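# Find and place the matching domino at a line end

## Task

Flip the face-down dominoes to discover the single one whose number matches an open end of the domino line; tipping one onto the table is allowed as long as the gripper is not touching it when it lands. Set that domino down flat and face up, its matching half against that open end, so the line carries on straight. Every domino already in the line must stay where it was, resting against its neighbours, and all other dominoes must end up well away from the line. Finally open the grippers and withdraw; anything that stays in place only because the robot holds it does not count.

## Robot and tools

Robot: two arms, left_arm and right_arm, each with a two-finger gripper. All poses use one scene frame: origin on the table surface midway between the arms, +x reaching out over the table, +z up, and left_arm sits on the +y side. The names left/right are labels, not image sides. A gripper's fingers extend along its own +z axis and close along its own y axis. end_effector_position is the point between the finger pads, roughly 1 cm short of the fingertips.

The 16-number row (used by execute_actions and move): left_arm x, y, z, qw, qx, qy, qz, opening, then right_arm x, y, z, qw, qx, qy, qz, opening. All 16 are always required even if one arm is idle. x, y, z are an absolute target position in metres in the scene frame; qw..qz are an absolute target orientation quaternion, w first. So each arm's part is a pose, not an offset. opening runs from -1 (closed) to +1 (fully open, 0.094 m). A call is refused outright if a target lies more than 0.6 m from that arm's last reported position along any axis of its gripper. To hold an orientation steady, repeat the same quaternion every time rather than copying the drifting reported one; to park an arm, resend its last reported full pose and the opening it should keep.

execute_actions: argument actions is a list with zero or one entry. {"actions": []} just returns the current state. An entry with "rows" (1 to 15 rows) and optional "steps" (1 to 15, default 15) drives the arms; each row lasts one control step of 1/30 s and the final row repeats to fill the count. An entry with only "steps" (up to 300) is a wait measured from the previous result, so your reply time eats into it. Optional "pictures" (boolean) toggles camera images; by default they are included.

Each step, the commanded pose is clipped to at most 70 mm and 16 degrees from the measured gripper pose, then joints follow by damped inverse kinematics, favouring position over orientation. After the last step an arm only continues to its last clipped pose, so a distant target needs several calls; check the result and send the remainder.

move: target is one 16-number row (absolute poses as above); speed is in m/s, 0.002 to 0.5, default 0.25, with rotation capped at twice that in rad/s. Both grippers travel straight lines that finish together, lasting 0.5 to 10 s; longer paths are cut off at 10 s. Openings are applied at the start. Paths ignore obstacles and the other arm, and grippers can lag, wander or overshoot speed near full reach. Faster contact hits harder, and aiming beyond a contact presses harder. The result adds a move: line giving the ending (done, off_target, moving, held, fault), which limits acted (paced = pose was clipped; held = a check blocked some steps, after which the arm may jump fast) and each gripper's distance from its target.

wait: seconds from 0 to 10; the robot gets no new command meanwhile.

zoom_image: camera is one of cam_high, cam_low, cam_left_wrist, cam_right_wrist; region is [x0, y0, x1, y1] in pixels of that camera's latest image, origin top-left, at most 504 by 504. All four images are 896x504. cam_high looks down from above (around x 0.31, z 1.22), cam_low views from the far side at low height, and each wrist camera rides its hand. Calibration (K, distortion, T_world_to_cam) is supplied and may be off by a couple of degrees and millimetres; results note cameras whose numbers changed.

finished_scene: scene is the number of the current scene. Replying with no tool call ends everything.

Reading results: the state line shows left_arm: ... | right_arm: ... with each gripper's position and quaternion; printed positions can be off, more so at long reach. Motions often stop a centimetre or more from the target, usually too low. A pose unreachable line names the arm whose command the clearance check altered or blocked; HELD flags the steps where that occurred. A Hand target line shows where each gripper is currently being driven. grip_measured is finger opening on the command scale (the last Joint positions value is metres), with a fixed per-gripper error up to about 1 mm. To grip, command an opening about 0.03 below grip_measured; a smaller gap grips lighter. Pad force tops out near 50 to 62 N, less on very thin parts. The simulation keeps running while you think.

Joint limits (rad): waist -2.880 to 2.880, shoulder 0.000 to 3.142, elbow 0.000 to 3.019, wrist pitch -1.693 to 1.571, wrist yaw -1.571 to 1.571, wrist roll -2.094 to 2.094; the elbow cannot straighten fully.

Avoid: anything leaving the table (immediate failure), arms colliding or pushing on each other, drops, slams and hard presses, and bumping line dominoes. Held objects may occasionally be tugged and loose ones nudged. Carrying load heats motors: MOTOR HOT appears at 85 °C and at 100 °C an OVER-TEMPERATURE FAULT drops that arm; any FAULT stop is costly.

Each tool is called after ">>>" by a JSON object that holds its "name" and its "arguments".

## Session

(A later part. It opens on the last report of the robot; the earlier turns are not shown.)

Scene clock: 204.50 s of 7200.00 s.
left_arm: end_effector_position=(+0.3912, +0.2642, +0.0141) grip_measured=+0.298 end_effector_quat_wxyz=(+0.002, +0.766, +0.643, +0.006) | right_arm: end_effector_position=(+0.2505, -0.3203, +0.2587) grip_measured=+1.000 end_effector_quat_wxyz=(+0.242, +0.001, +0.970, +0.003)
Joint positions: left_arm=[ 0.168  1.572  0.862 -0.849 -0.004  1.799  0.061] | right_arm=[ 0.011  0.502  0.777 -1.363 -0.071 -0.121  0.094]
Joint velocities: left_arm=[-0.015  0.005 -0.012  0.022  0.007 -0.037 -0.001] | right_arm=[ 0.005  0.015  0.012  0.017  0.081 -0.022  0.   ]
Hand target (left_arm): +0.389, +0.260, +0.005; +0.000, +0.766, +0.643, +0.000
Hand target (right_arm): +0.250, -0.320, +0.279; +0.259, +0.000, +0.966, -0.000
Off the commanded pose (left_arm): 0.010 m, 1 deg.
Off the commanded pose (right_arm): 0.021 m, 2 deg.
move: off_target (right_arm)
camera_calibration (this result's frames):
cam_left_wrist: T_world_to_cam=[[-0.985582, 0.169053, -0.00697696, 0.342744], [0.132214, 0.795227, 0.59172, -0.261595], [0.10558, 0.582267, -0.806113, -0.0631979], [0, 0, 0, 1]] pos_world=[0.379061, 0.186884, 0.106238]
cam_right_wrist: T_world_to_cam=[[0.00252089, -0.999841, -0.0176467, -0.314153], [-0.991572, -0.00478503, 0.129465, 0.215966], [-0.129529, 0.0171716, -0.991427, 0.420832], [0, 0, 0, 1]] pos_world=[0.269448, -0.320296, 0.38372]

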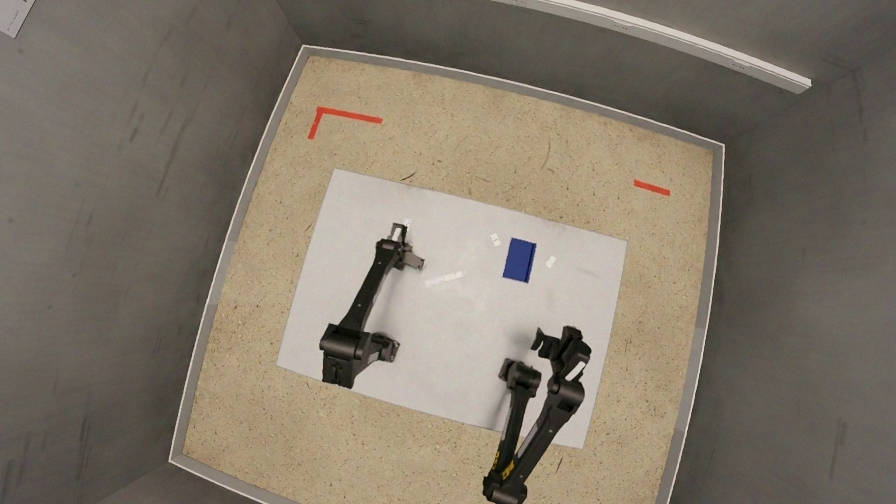

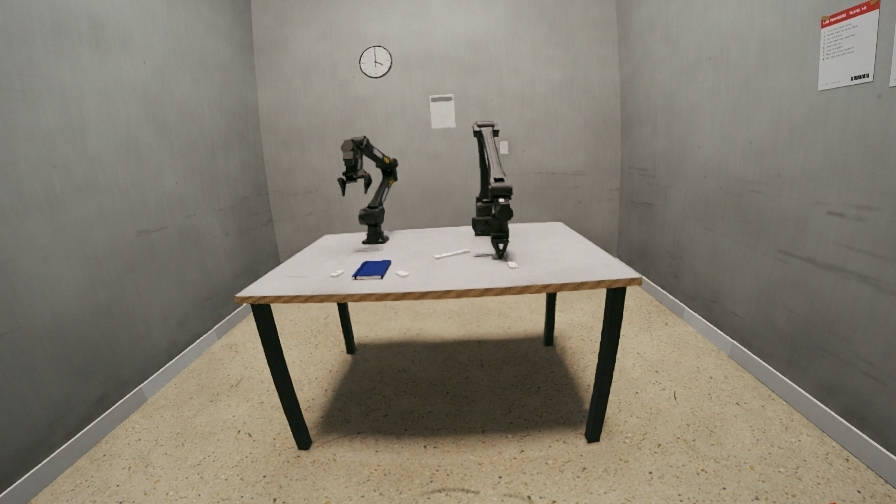

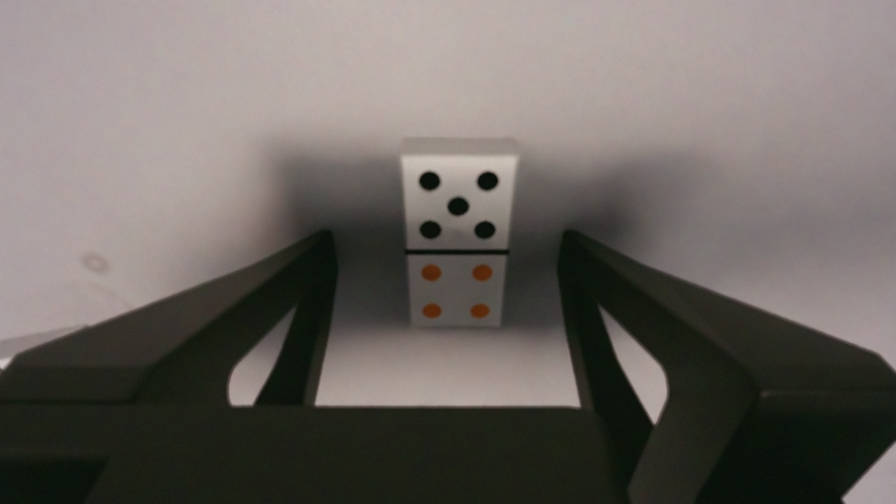

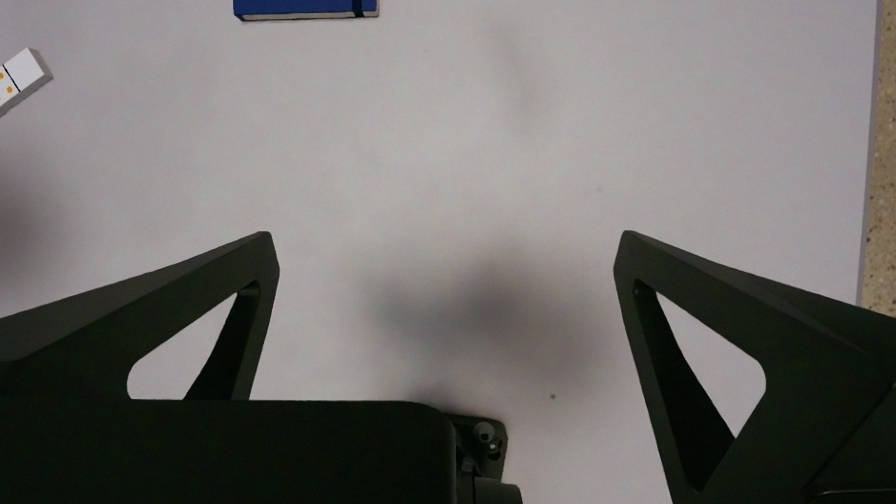

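>>> {"name": "move", "arguments": {"target": [0.389,0.26,0.005,0,0.766,0.6428,0,-0.54,0.25,-0.32,0.28,0.259,0,0.966,0,1], "speed": 0.025}}

>>> {"name": "move", "arguments": {"target": [0.37,0.255,0.05,0,0.766,0.6428,0,-0.54,0.25,-0.32,0.28,0.259,0,0.966,0,1], "speed": 0.08}}

>>> {"name": "move", "arguments": {"target": [0.292,0.186,0.045,0,0.5,0.866,0,-0.54,0.25,-0.32,0.28,0.259,0,0.966,0,1], "speed": 0.15}}

Scene clock: 210.07 s of 7200.00 s.
left_arm: end_effector_position=(+0.3912, +0.2641, +0.0141) grip_measured=-0.476 end_effector_quat_wxyz=(+0.002, +0.766, +0.643, +0.005) | right_arm: end_effector_position=(+0.2505, -0.3203, +0.2587) grip_measured=+1.000 end_effector_quat_wxyz=(+0.242, +0.001, +0.970, +0.003)
Joint positions: left_arm=[ 0.168  1.572  0.862 -0.849 -0.004  1.798  0.025] | right_arm=[ 0.011  0.502  0.777 -1.363 -0.071 -0.121  0.094]
Joint velocities: left_arm=[ 0.015 -0.015  0.002 -0.002  0.051 -0.007  0.   ] | right_arm=[-0.005 -0.015 -0.007  0.007 -0.037  0.007  0.   ]
Hand target (left_arm): +0.389, +0.260, +0.005; +0.000, +0.766, +0.643, -0.000
Hand target (right_arm): +0.250, -0.320, +0.279; +0.259, +0.000, +0.966, -0.000
Off the commanded pose (left_arm): 0.010 m, 1 deg.
Off the commanded pose (right_arm): 0.021 m, 2 deg.
After step 90, 1.50 s passed at rest.
move: off_target (right_arm)
camera_calibration (this result's frames):
cam_left_wrist: T_world_to_cam=[[-0.985646, 0.168679, -0.0070637, 0.342883], [0.1319, 0.795505, 0.591417, -0.26149], [0.105379, 0.581996, -0.806335, -0.0630068], [0, 0, 0, 1]] pos_world=[0.379092, 0.186849, 0.106267]
cam_right_wrist: T_world_to_cam=[[0.00252089, -0.999841, -0.0176467, -0.314153], [-0.991572, -0.00478503, 0.129465, 0.215966], [-0.129529, 0.0171716, -0.991427, 0.420832], [0, 0, 0, 1]] pos_world=[0.269448, -0.320296, 0.38372]

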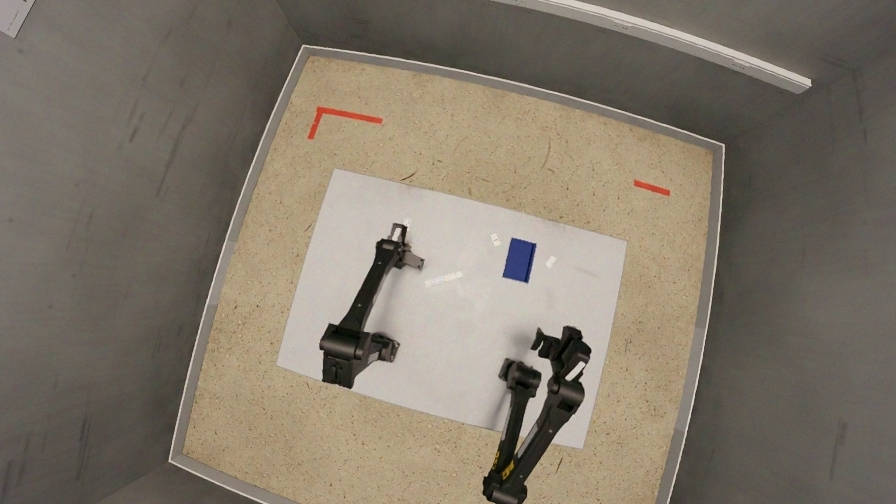

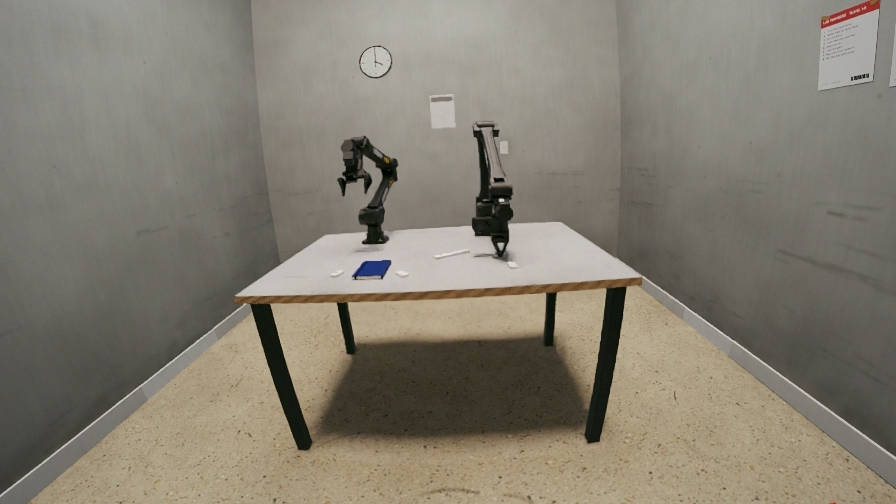

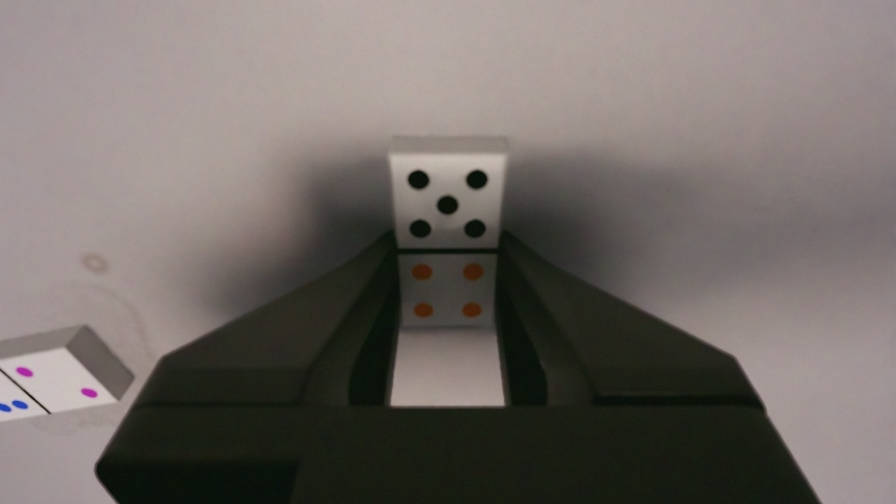

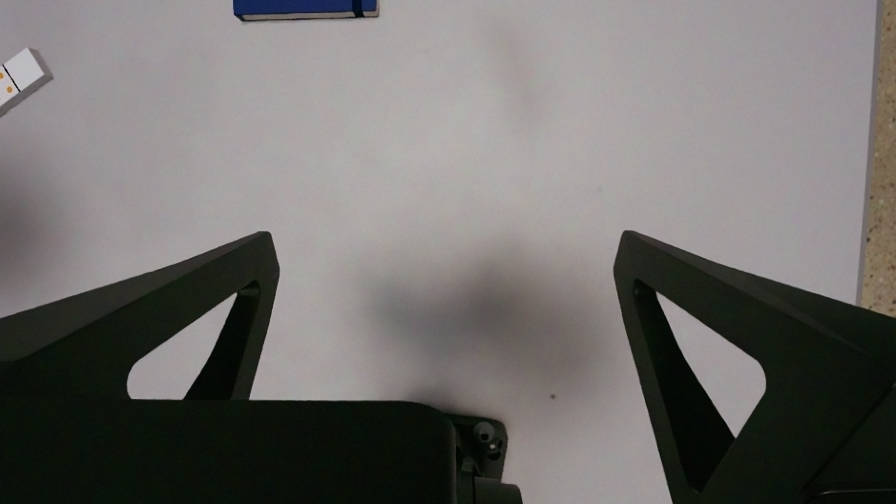

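Scene clock: 211.10 s of 7200.00 s.
left_arm: end_effector_position=(+0.3759, +0.2587, +0.0480) grip_measured=-0.476 end_effector_quat_wxyz=(+0.002, +0.766, +0.642, +0.005) | right_arm: end_effector_position=(+0.2505, -0.3203, +0.2587) grip_measured=+1.000 end_effector_quat_wxyz=(+0.242, +0.001, +0.970, +0.003)
Joint positions: left_arm=[ 0.155  1.472  0.858 -0.945 -0.004  1.788  0.025] | right_arm=[ 0.011  0.502  0.777 -1.363 -0.071 -0.121  0.094]
Joint velocities: left_arm=[-0.005  0.005 -0.002 -0.007  0.022  0.037 -0.   ] | right_arm=[-0.005  0.005  0.017  0.017 -0.081 -0.022  0.   ]
Hand target (left_arm): +0.370, +0.255, +0.050; +0.000, +0.766, +0.643, +0.000
Hand target (right_arm): +0.250, -0.320, +0.279; +0.259, +0.000, +0.966, -0.000
Off the commanded pose (left_arm): 0.007 m, 1 deg.
Off the commanded pose (right_arm): 0.021 m, 2 deg.
move: off_target (right_arm)
camera_calibration (this result's frames):
cam_left_wrist: T_world_to_cam=[[-0.985322, 0.170558, -0.0071256, 0.328357], [0.133393, 0.79532, 0.591331, -0.275692], [0.106524, 0.581701, -0.806397, -0.0312507], [0, 0, 0, 1]] pos_world=[0.363641, 0.181438, 0.140165]
cam_right_wrist: T_world_to_cam=[[0.00252089, -0.999841, -0.0176467, -0.314153], [-0.991572, -0.00478503, 0.129465, 0.215966], [-0.129529, 0.0171716, -0.991427, 0.420832], [0, 0, 0, 1]] pos_world=[0.269448, -0.320296, 0.38372]

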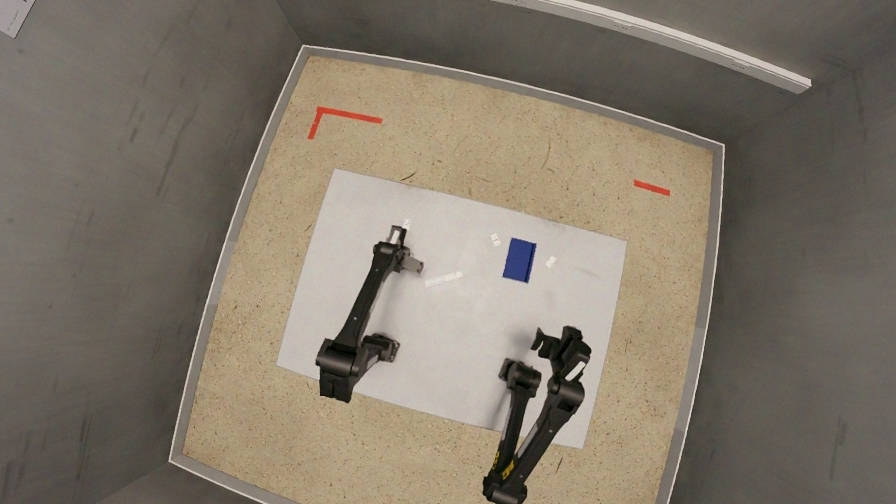

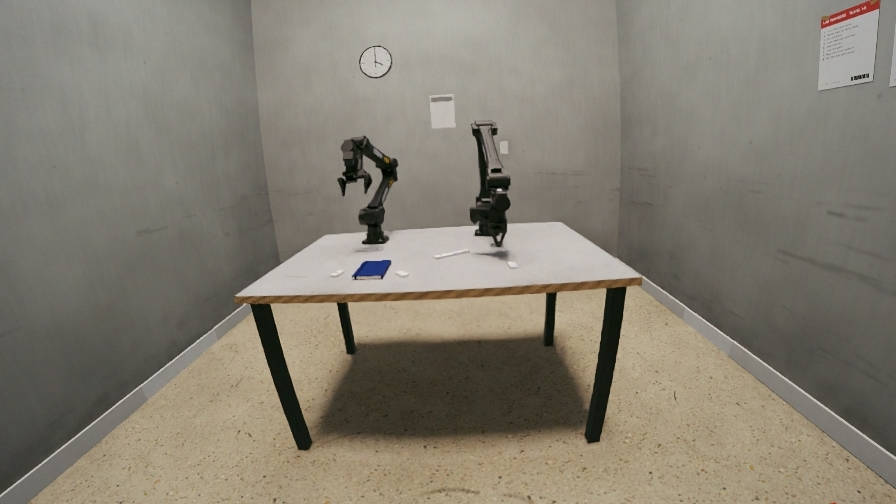

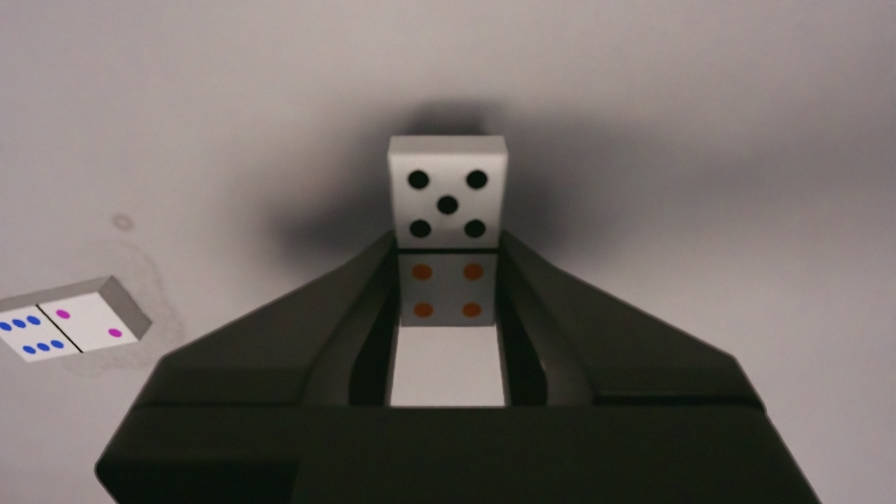

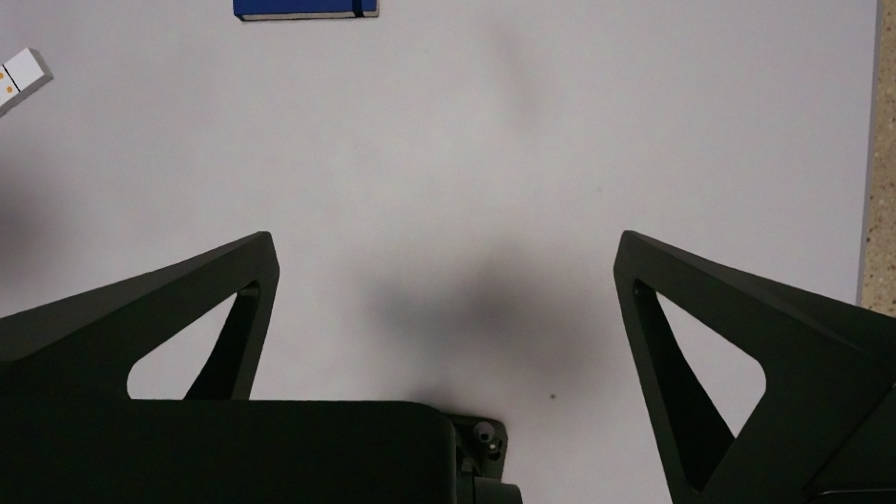

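Scene clock: 213.97 s of 7200.00 s.
left_arm: end_effector_position=(+0.2948, +0.1881, +0.0418) grip_measured=-0.476 end_effector_quat_wxyz=(-0.003, +0.502, +0.865, -0.001) | right_arm: end_effector_position=(+0.2505, -0.3203, +0.2587) grip_measured=+1.000 end_effector_quat_wxyz=(+0.242, +0.001, +0.970, +0.003)
Joint positions: left_arm=[-0.076  1.296  0.664 -0.945  0.     0.862  0.025] | right_arm=[ 0.011  0.502  0.777 -1.363 -0.071 -0.121  0.094]
Joint velocities: left_arm=[ 0.005 -0.005 -0.002 -0.002  0.037 -0.037 -0.001] | right_arm=[-0.005  0.005  0.012  0.017 -0.037 -0.037  0.   ]
Hand target (left_arm): +0.293, +0.186, +0.044; +0.002, +0.500, +0.866, -0.000
Hand target (right_arm): +0.250, -0.320, +0.279; +0.259, +0.000, +0.966, -0.000
Off the commanded pose (left_arm): 0.005 m, 0 deg.
Off the commanded pose (right_arm): 0.021 m, 2 deg.
move: off_target (right_arm)
camera_calibration (this result's frames):
cam_left_wrist: T_world_to_cam=[[-0.865771, -0.500372, 0.00829598, 0.350731], [-0.399688, 0.701349, 0.590219, -0.0302285], [-0.301147, 0.507679, -0.8072, 0.147592], [0, 0, 0, 1]] pos_world=[0.336018, 0.121767, 0.134068]
cam_right_wrist: T_world_to_cam=[[0.00252089, -0.999841, -0.0176467, -0.314153], [-0.991572, -0.00478503, 0.129465, 0.215966], [-0.129529, 0.0171716, -0.991427, 0.420832], [0, 0, 0, 1]] pos_world=[0.269448, -0.320296, 0.38372]

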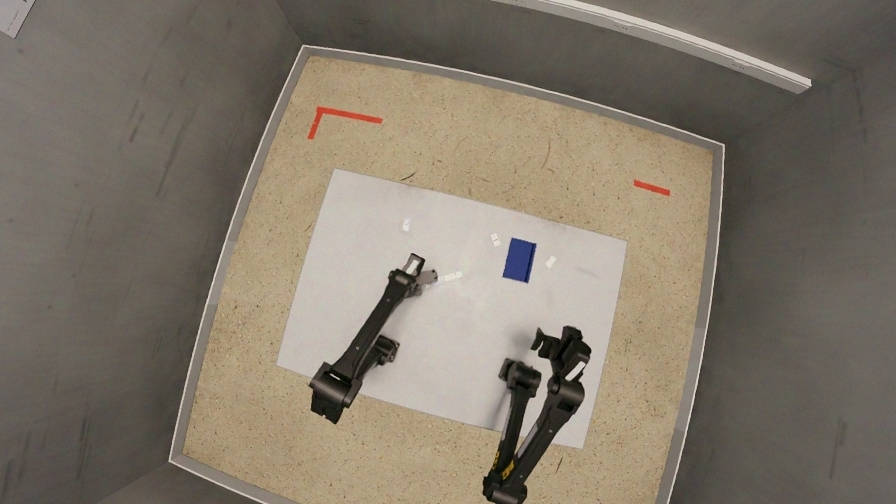

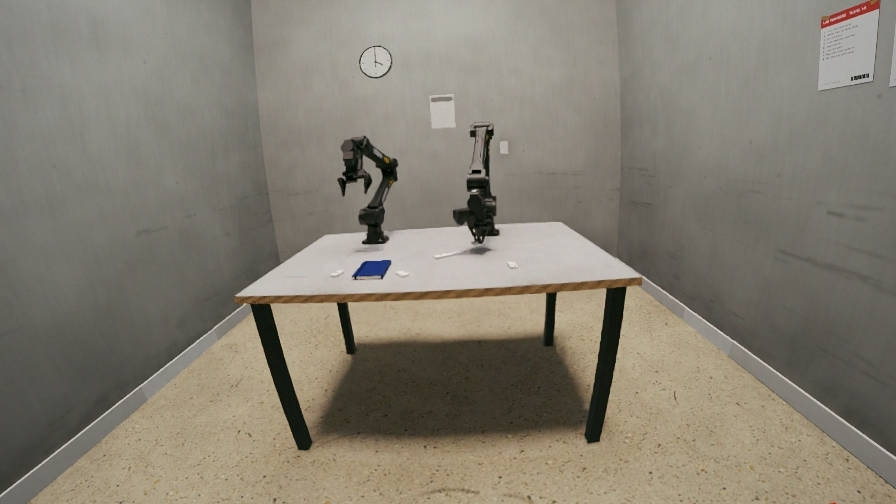

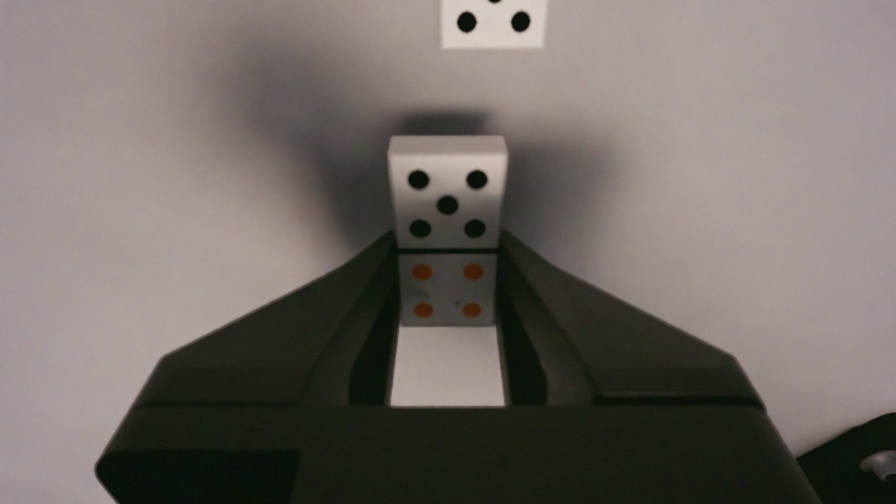

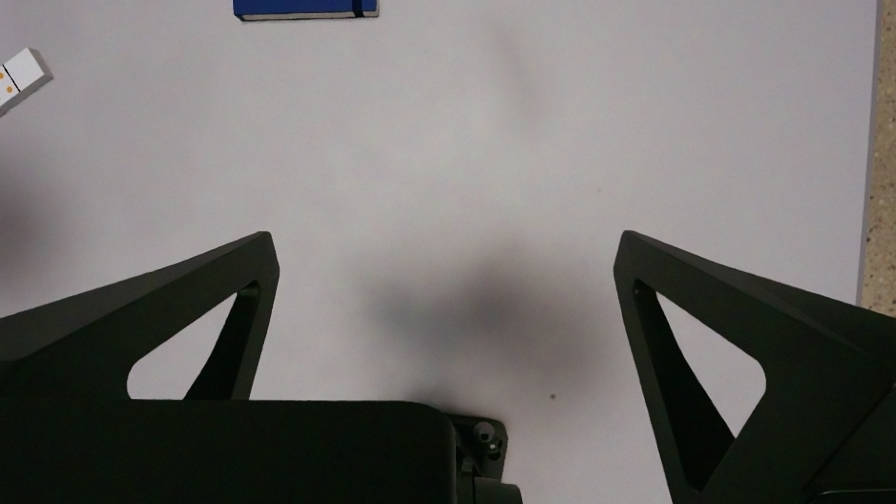

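>>> {"name": "execute_actions", "arguments": {"actions": []}}

Scene clock: 221.40 s of 7200.00 s.
left_arm: end_effector_position=(+0.2948, +0.1881, +0.0418) grip_measured=-0.476 end_effector_quat_wxyz=(-0.003, +0.501, +0.866, -0.001) | right_arm: end_effector_position=(+0.2505, -0.3203, +0.2587) grip_measured=+1.000 end_effector_quat_wxyz=(+0.242, +0.001, +0.970, +0.003)
Joint positions: left_arm=[-0.076  1.296  0.664 -0.945  0.     0.859  0.025] | right_arm=[ 0.011  0.502  0.777 -1.363 -0.071 -0.121  0.094]
Joint velocities: left_arm=[-0.005 -0.015 -0.017 -0.002  0.066  0.007  0.   ] | right_arm=[-0.005 -0.005 -0.002  0.012  0.022  0.051  0.   ]
Hand target (left_arm): +0.293, +0.186, +0.044; +0.002, +0.500, +0.866, -0.000
Hand target (right_arm): +0.250, -0.320, +0.279; +0.259, +0.000, +0.966, -0.000
Off the commanded pose (left_arm): 0.005 m, 0 deg.
Off the commanded pose (right_arm): 0.021 m, 2 deg.
Steps of this call (steps 1 to 90: nothing new was sent; then 4.43 s passed at rest). Readings (end_effector_position):
1: left_arm (+0.2948, +0.1881, +0.0418) | right_arm (+0.2505, -0.3203, +0.2587)
2: left_arm (+0.2948, +0.1881, +0.0418) | right_arm (+0.2505, -0.3203, +0.2587)
4: left_arm (+0.2948, +0.1881, +0.0418) | right_arm (+0.2505, -0.3203, +0.2587)
8: left_arm (+0.2948, +0.1881, +0.0418) | right_arm (+0.2505, -0.3203, +0.2587)
90: the state above
camera_calibration (this result's frames):
cam_left_wrist: T_world_to_cam=[[-0.864432, -0.502682, 0.00828429, 0.350772], [-0.401561, 0.700268, 0.590231, -0.0294735], [-0.3025, 0.506888, -0.807192, 0.148139], [0, 0, 0, 1]] pos_world=[0.336195, 0.121876, 0.134067]
cam_right_wrist: T_world_to_cam=[[0.00252089, -0.999841, -0.0176467, -0.314153], [-0.991572, -0.00478503, 0.129465, 0.215966], [-0.129529, 0.0171716, -0.991427, 0.420832], [0, 0, 0, 1]] pos_world=[0.269448, -0.320296, 0.38372]

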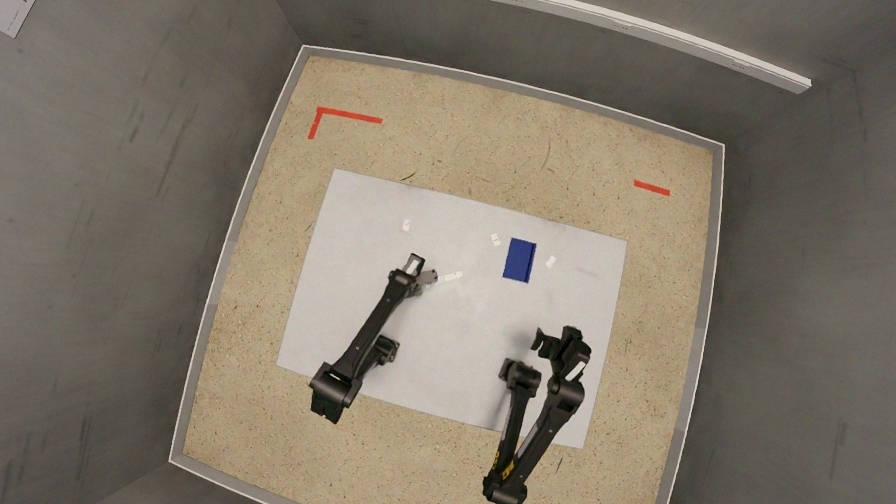

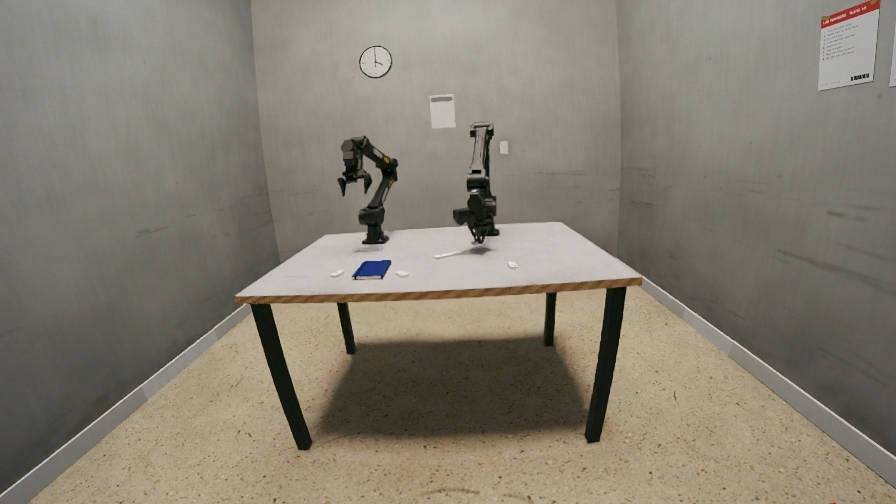

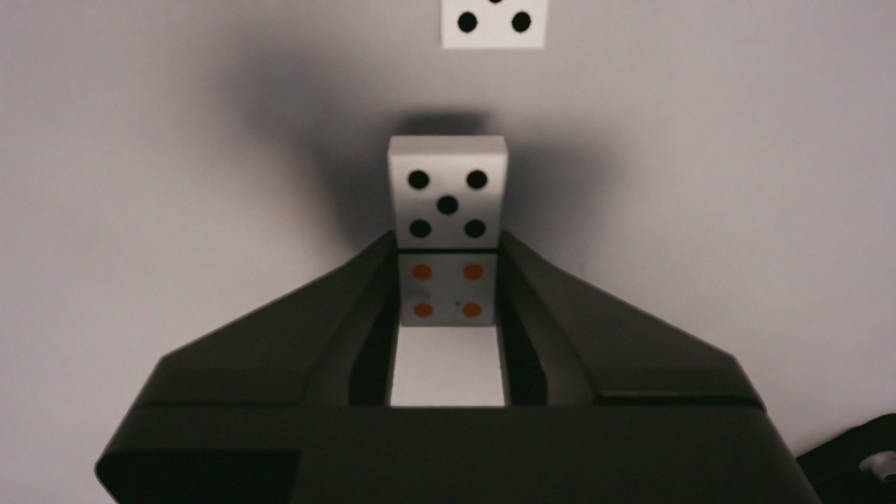

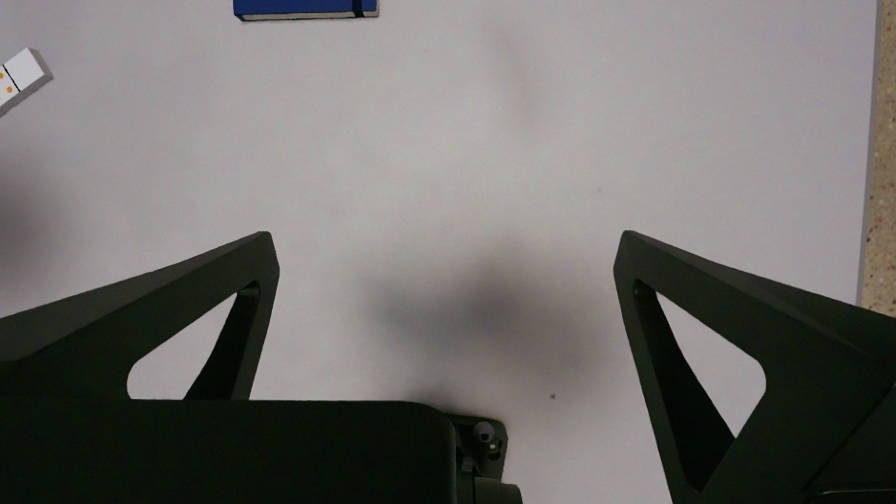

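>>> {"name": "move", "arguments": {"target": [0.284,0.182,0.014,0,0.5,0.866,0,-0.54,0.25,-0.32,0.28,0.259,0,0.966,0,1], "speed": 0.03}}

Scene clock: 225.97 s of 7200.00 s.
left_arm: end_effector_position=(+0.2857, +0.1841, +0.0198) grip_measured=-0.476 end_effector_quat_wxyz=(+0.003, +0.500, +0.866, +0.001) | right_arm: end_effector_position=(+0.2505, -0.3203, +0.2587) grip_measured=+1.000 end_effector_quat_wxyz=(+0.242, +0.001, +0.970, +0.003)
Joint positions: left_arm=[-0.096  1.314  0.606 -0.857  0.     0.838  0.025] | right_arm=[ 0.011  0.502  0.777 -1.363 -0.071 -0.121  0.094]
Joint velocities: left_arm=[-0.005 -0.005  0.012  0.007 -0.051 -0.037  0.001] | right_arm=[-0.015 -0.015  0.002 -0.017  0.007  0.081  0.   ]
Hand target (left_arm): +0.284, +0.182, +0.014; +0.000, +0.500, +0.866, -0.000
Hand target (right_arm): +0.250, -0.320, +0.279; +0.259, +0.000, +0.966, -0.000
Off the commanded pose (left_arm): 0.006 m, 0 deg.
Off the commanded pose (right_arm): 0.021 m, 2 deg.
After step 90, 0.27 s passed at rest.
move: off_target (right_arm)
camera_calibration (this result's frames):
cam_left_wrist: T_world_to_cam=[[-0.864284, -0.503003, -0.00112766, 0.341249], [-0.409068, 0.701571, 0.58349, -0.0152412], [-0.292706, 0.504763, -0.812119, 0.127371], [0, 0, 0, 1]] pos_world=[0.325984, 0.11805, 0.112719]
cam_right_wrist: T_world_to_cam=[[0.00252089, -0.999841, -0.0176467, -0.314153], [-0.991572, -0.00478503, 0.129465, 0.215966], [-0.129529, 0.0171716, -0.991427, 0.420832], [0, 0, 0, 1]] pos_world=[0.269448, -0.320296, 0.38372]

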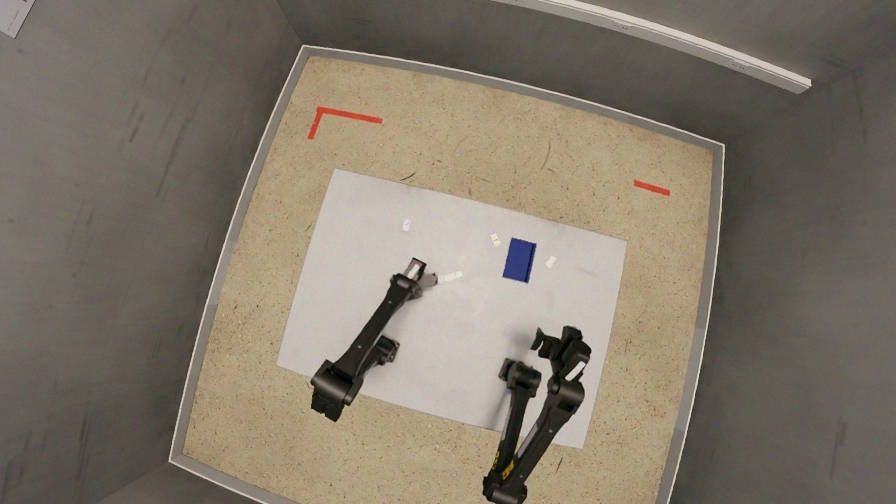

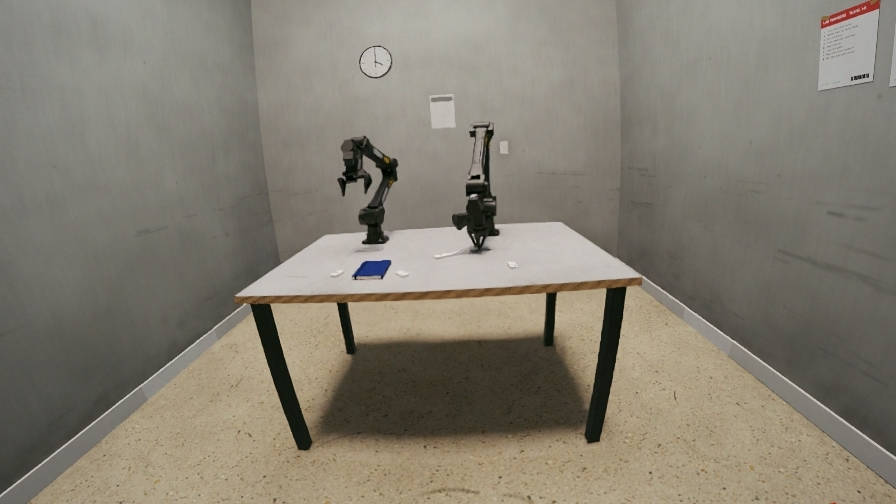

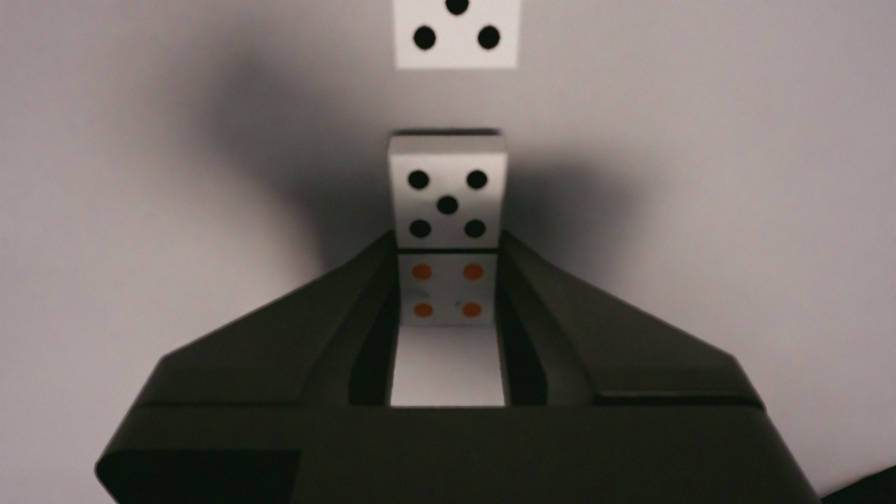

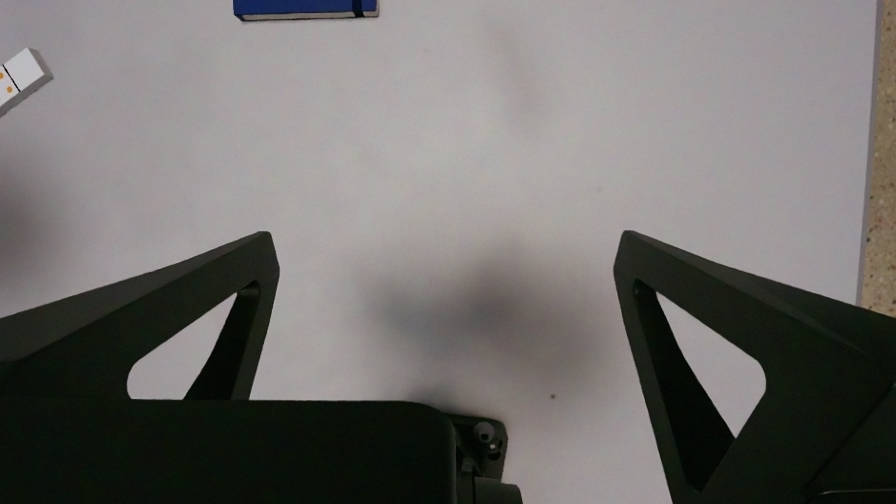

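>>> {"name": "move", "arguments": {"target": [0.287,0.172,0.009,0,0.5,0.866,0,-0.54,0.25,-0.32,0.28,0.259,0,0.966,0,1], "speed": 0.015}}

Scene clock: 230.17 s of 7200.00 s.
left_arm: end_effector_position=(+0.2856, +0.1749, +0.0131) grip_measured=-0.476 end_effector_quat_wxyz=(-0.000, +0.500, +0.866, -0.000) | right_arm: end_effector_position=(+0.2505, -0.3203, +0.2587) grip_measured=+1.000 end_effector_quat_wxyz=(+0.242, +0.001, +0.970, +0.003)
Joint positions: left_arm=[-0.127  1.339  0.606 -0.837  0.     0.807  0.025] | right_arm=[ 0.011  0.502  0.777 -1.363 -0.071 -0.121  0.094]
Joint velocities: left_arm=[ 0.005  0.005  0.007 -0.007 -0.022  0.037 -0.   ] | right_arm=[-0.005 -0.015  0.002  0.007 -0.007  0.007  0.   ]
Hand target (left_arm): +0.287, +0.172, +0.009; +0.000, +0.500, +0.866, -0.000
Hand target (right_arm): +0.250, -0.320, +0.279; +0.259, +0.000, +0.966, -0.000
Off the commanded pose (left_arm): 0.005 m, 0 deg.
Off the commanded pose (right_arm): 0.021 m, 2 deg.
move: off_target (right_arm)
camera_calibration (this result's frames):
cam_left_wrist: T_world_to_cam=[[-0.864278, -0.503004, 0.00311257, 0.336462], [-0.405789, 0.70087, 0.586615, -0.00579761], [-0.297251, 0.505736, -0.80986, 0.127648], [0, 0, 0, 1]] pos_world=[0.326388, 0.108749, 0.105731]
cam_right_wrist: T_world_to_cam=[[0.00252089, -0.999841, -0.0176467, -0.314153], [-0.991572, -0.00478503, 0.129465, 0.215966], [-0.129529, 0.0171716, -0.991427, 0.420832], [0, 0, 0, 1]] pos_world=[0.269448, -0.320296, 0.38372]

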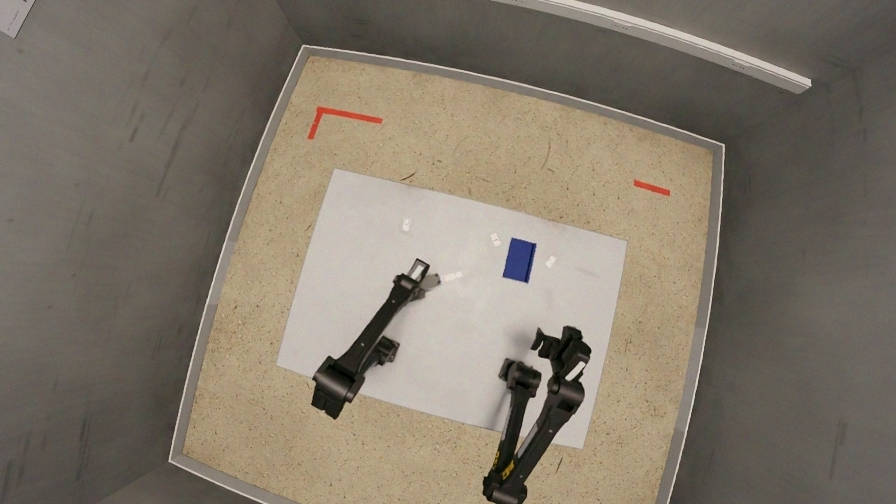

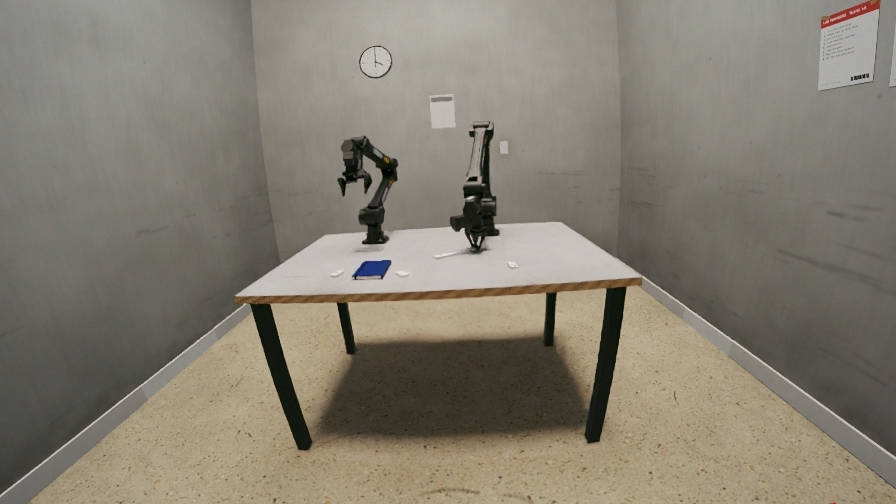

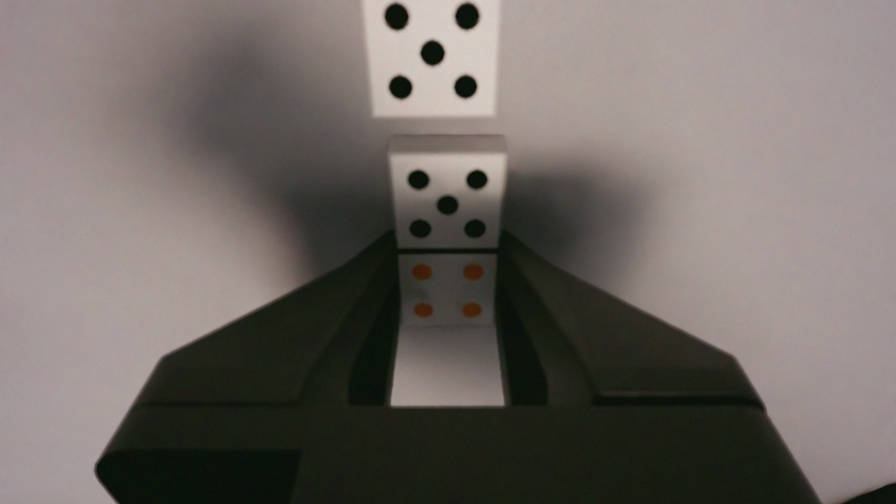

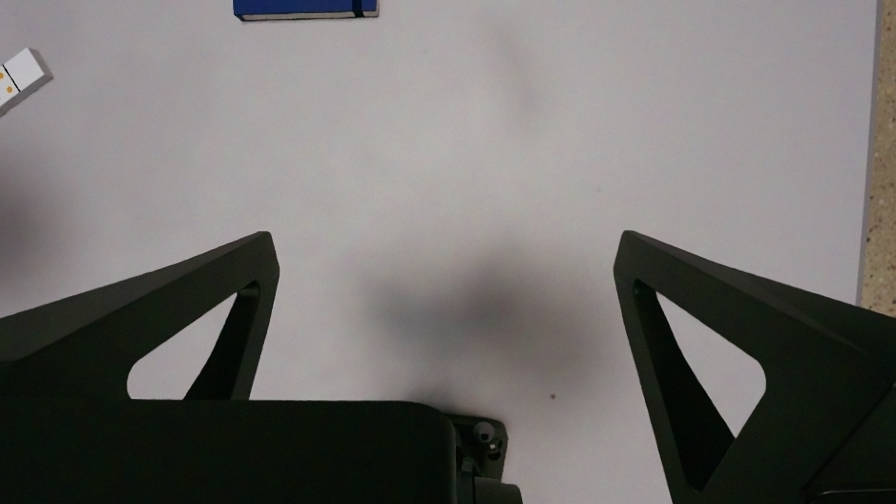

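>>> {"name": "move", "arguments": {"target": [0.293,0.172,0.011,0,0.5,0.866,0,-0.54,0.25,-0.32,0.28,0.259,0,0.966,0,1], "speed": 0.01}}

Scene clock: 235.07 s of 7200.00 s.
left_arm: end_effector_position=(+0.2852, +0.1750, +0.0121) grip_measured=-0.476 end_effector_quat_wxyz=(-0.002, +0.500, +0.866, -0.001) | right_arm: end_effector_position=(+0.2505, -0.3203, +0.2587) grip_measured=+1.000 end_effector_quat_wxyz=(+0.242, +0.001, +0.970, +0.003)
Joint positions: left_arm=[-0.127  1.343  0.606 -0.837  0.     0.806  0.025] | right_arm=[ 0.011  0.502  0.777 -1.363 -0.071 -0.121  0.094]
Joint velocities: left_arm=[-0.005  0.005 -0.027  0.007  0.037 -0.051  0.001] | right_arm=[ 0.005 -0.005  0.012  0.007 -0.081 -0.007  0.   ]
Hand target (left_arm): +0.293, +0.172, +0.011; +0.000, +0.500, +0.866, -0.000
Hand target (right_arm): +0.250, -0.320, +0.279; +0.259, +0.000, +0.966, -0.000
Off the commanded pose (left_arm): 0.008 m, 0 deg.
Off the commanded pose (right_arm): 0.021 m, 2 deg.
move: off_target (right_arm)
camera_calibration (this result's frames):
cam_left_wrist: T_world_to_cam=[[-0.863878, -0.503668, 0.00585241, 0.336111], [-0.404147, 0.700023, 0.588756, -0.00580899], [-0.300634, 0.506248, -0.80829, 0.127509], [0, 0, 0, 1]] pos_world=[0.326344, 0.108803, 0.104517]
cam_right_wrist: T_world_to_cam=[[0.00252089, -0.999841, -0.0176467, -0.314153], [-0.991572, -0.00478503, 0.129465, 0.215966], [-0.129529, 0.0171716, -0.991427, 0.420832], [0, 0, 0, 1]] pos_world=[0.269448, -0.320296, 0.38372]

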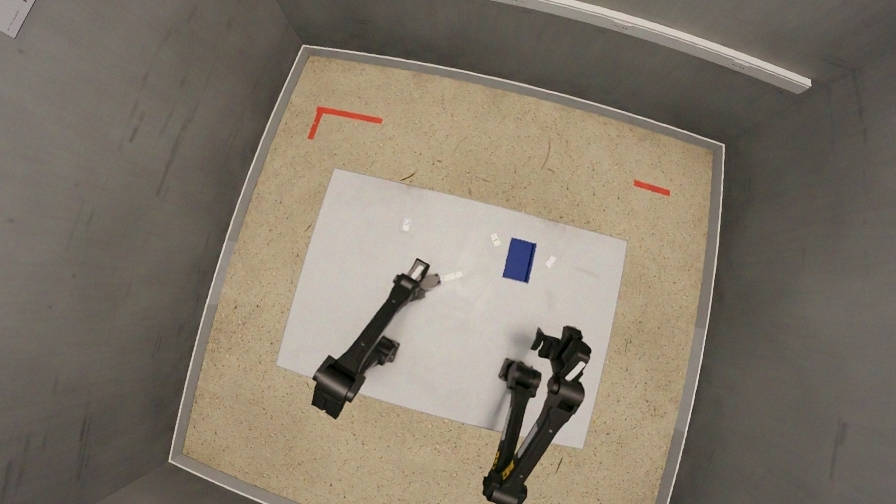

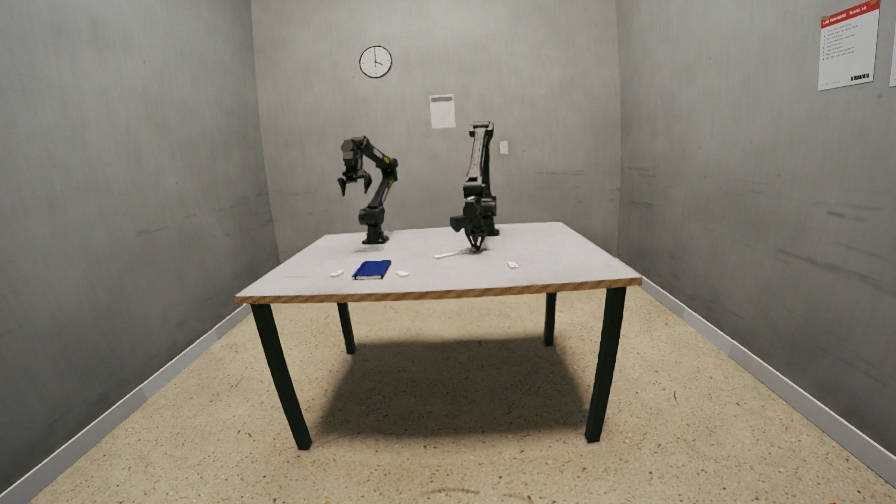

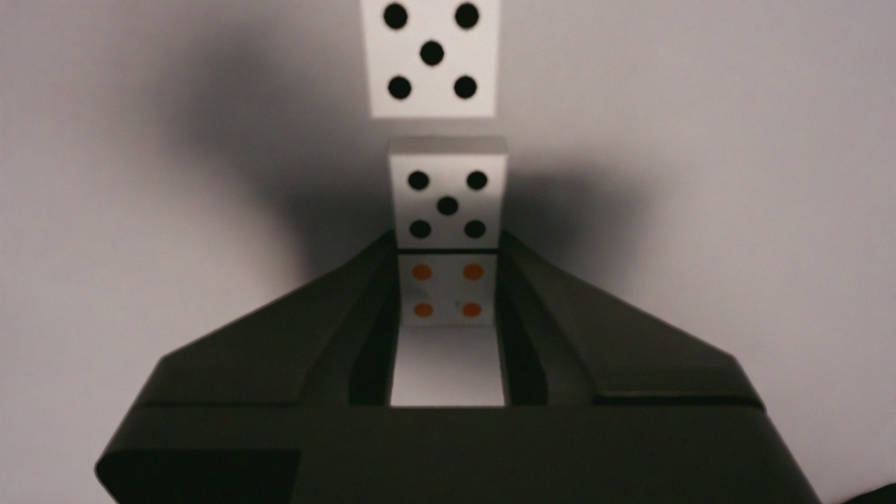

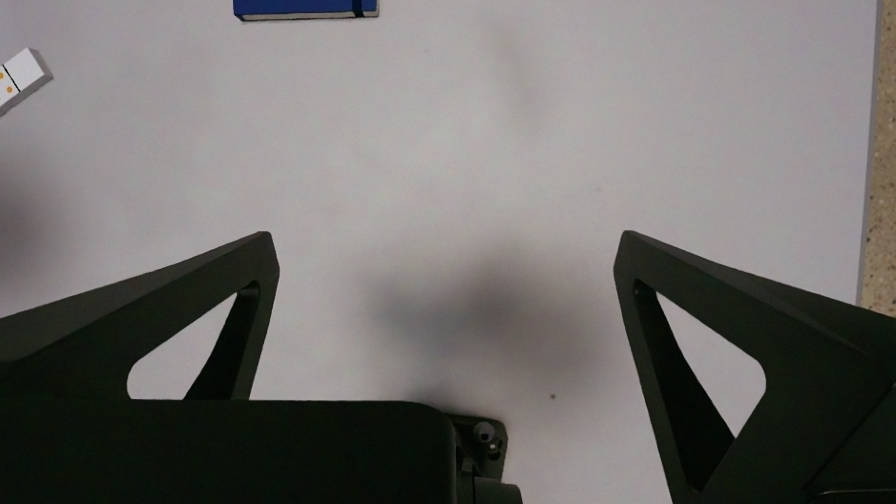

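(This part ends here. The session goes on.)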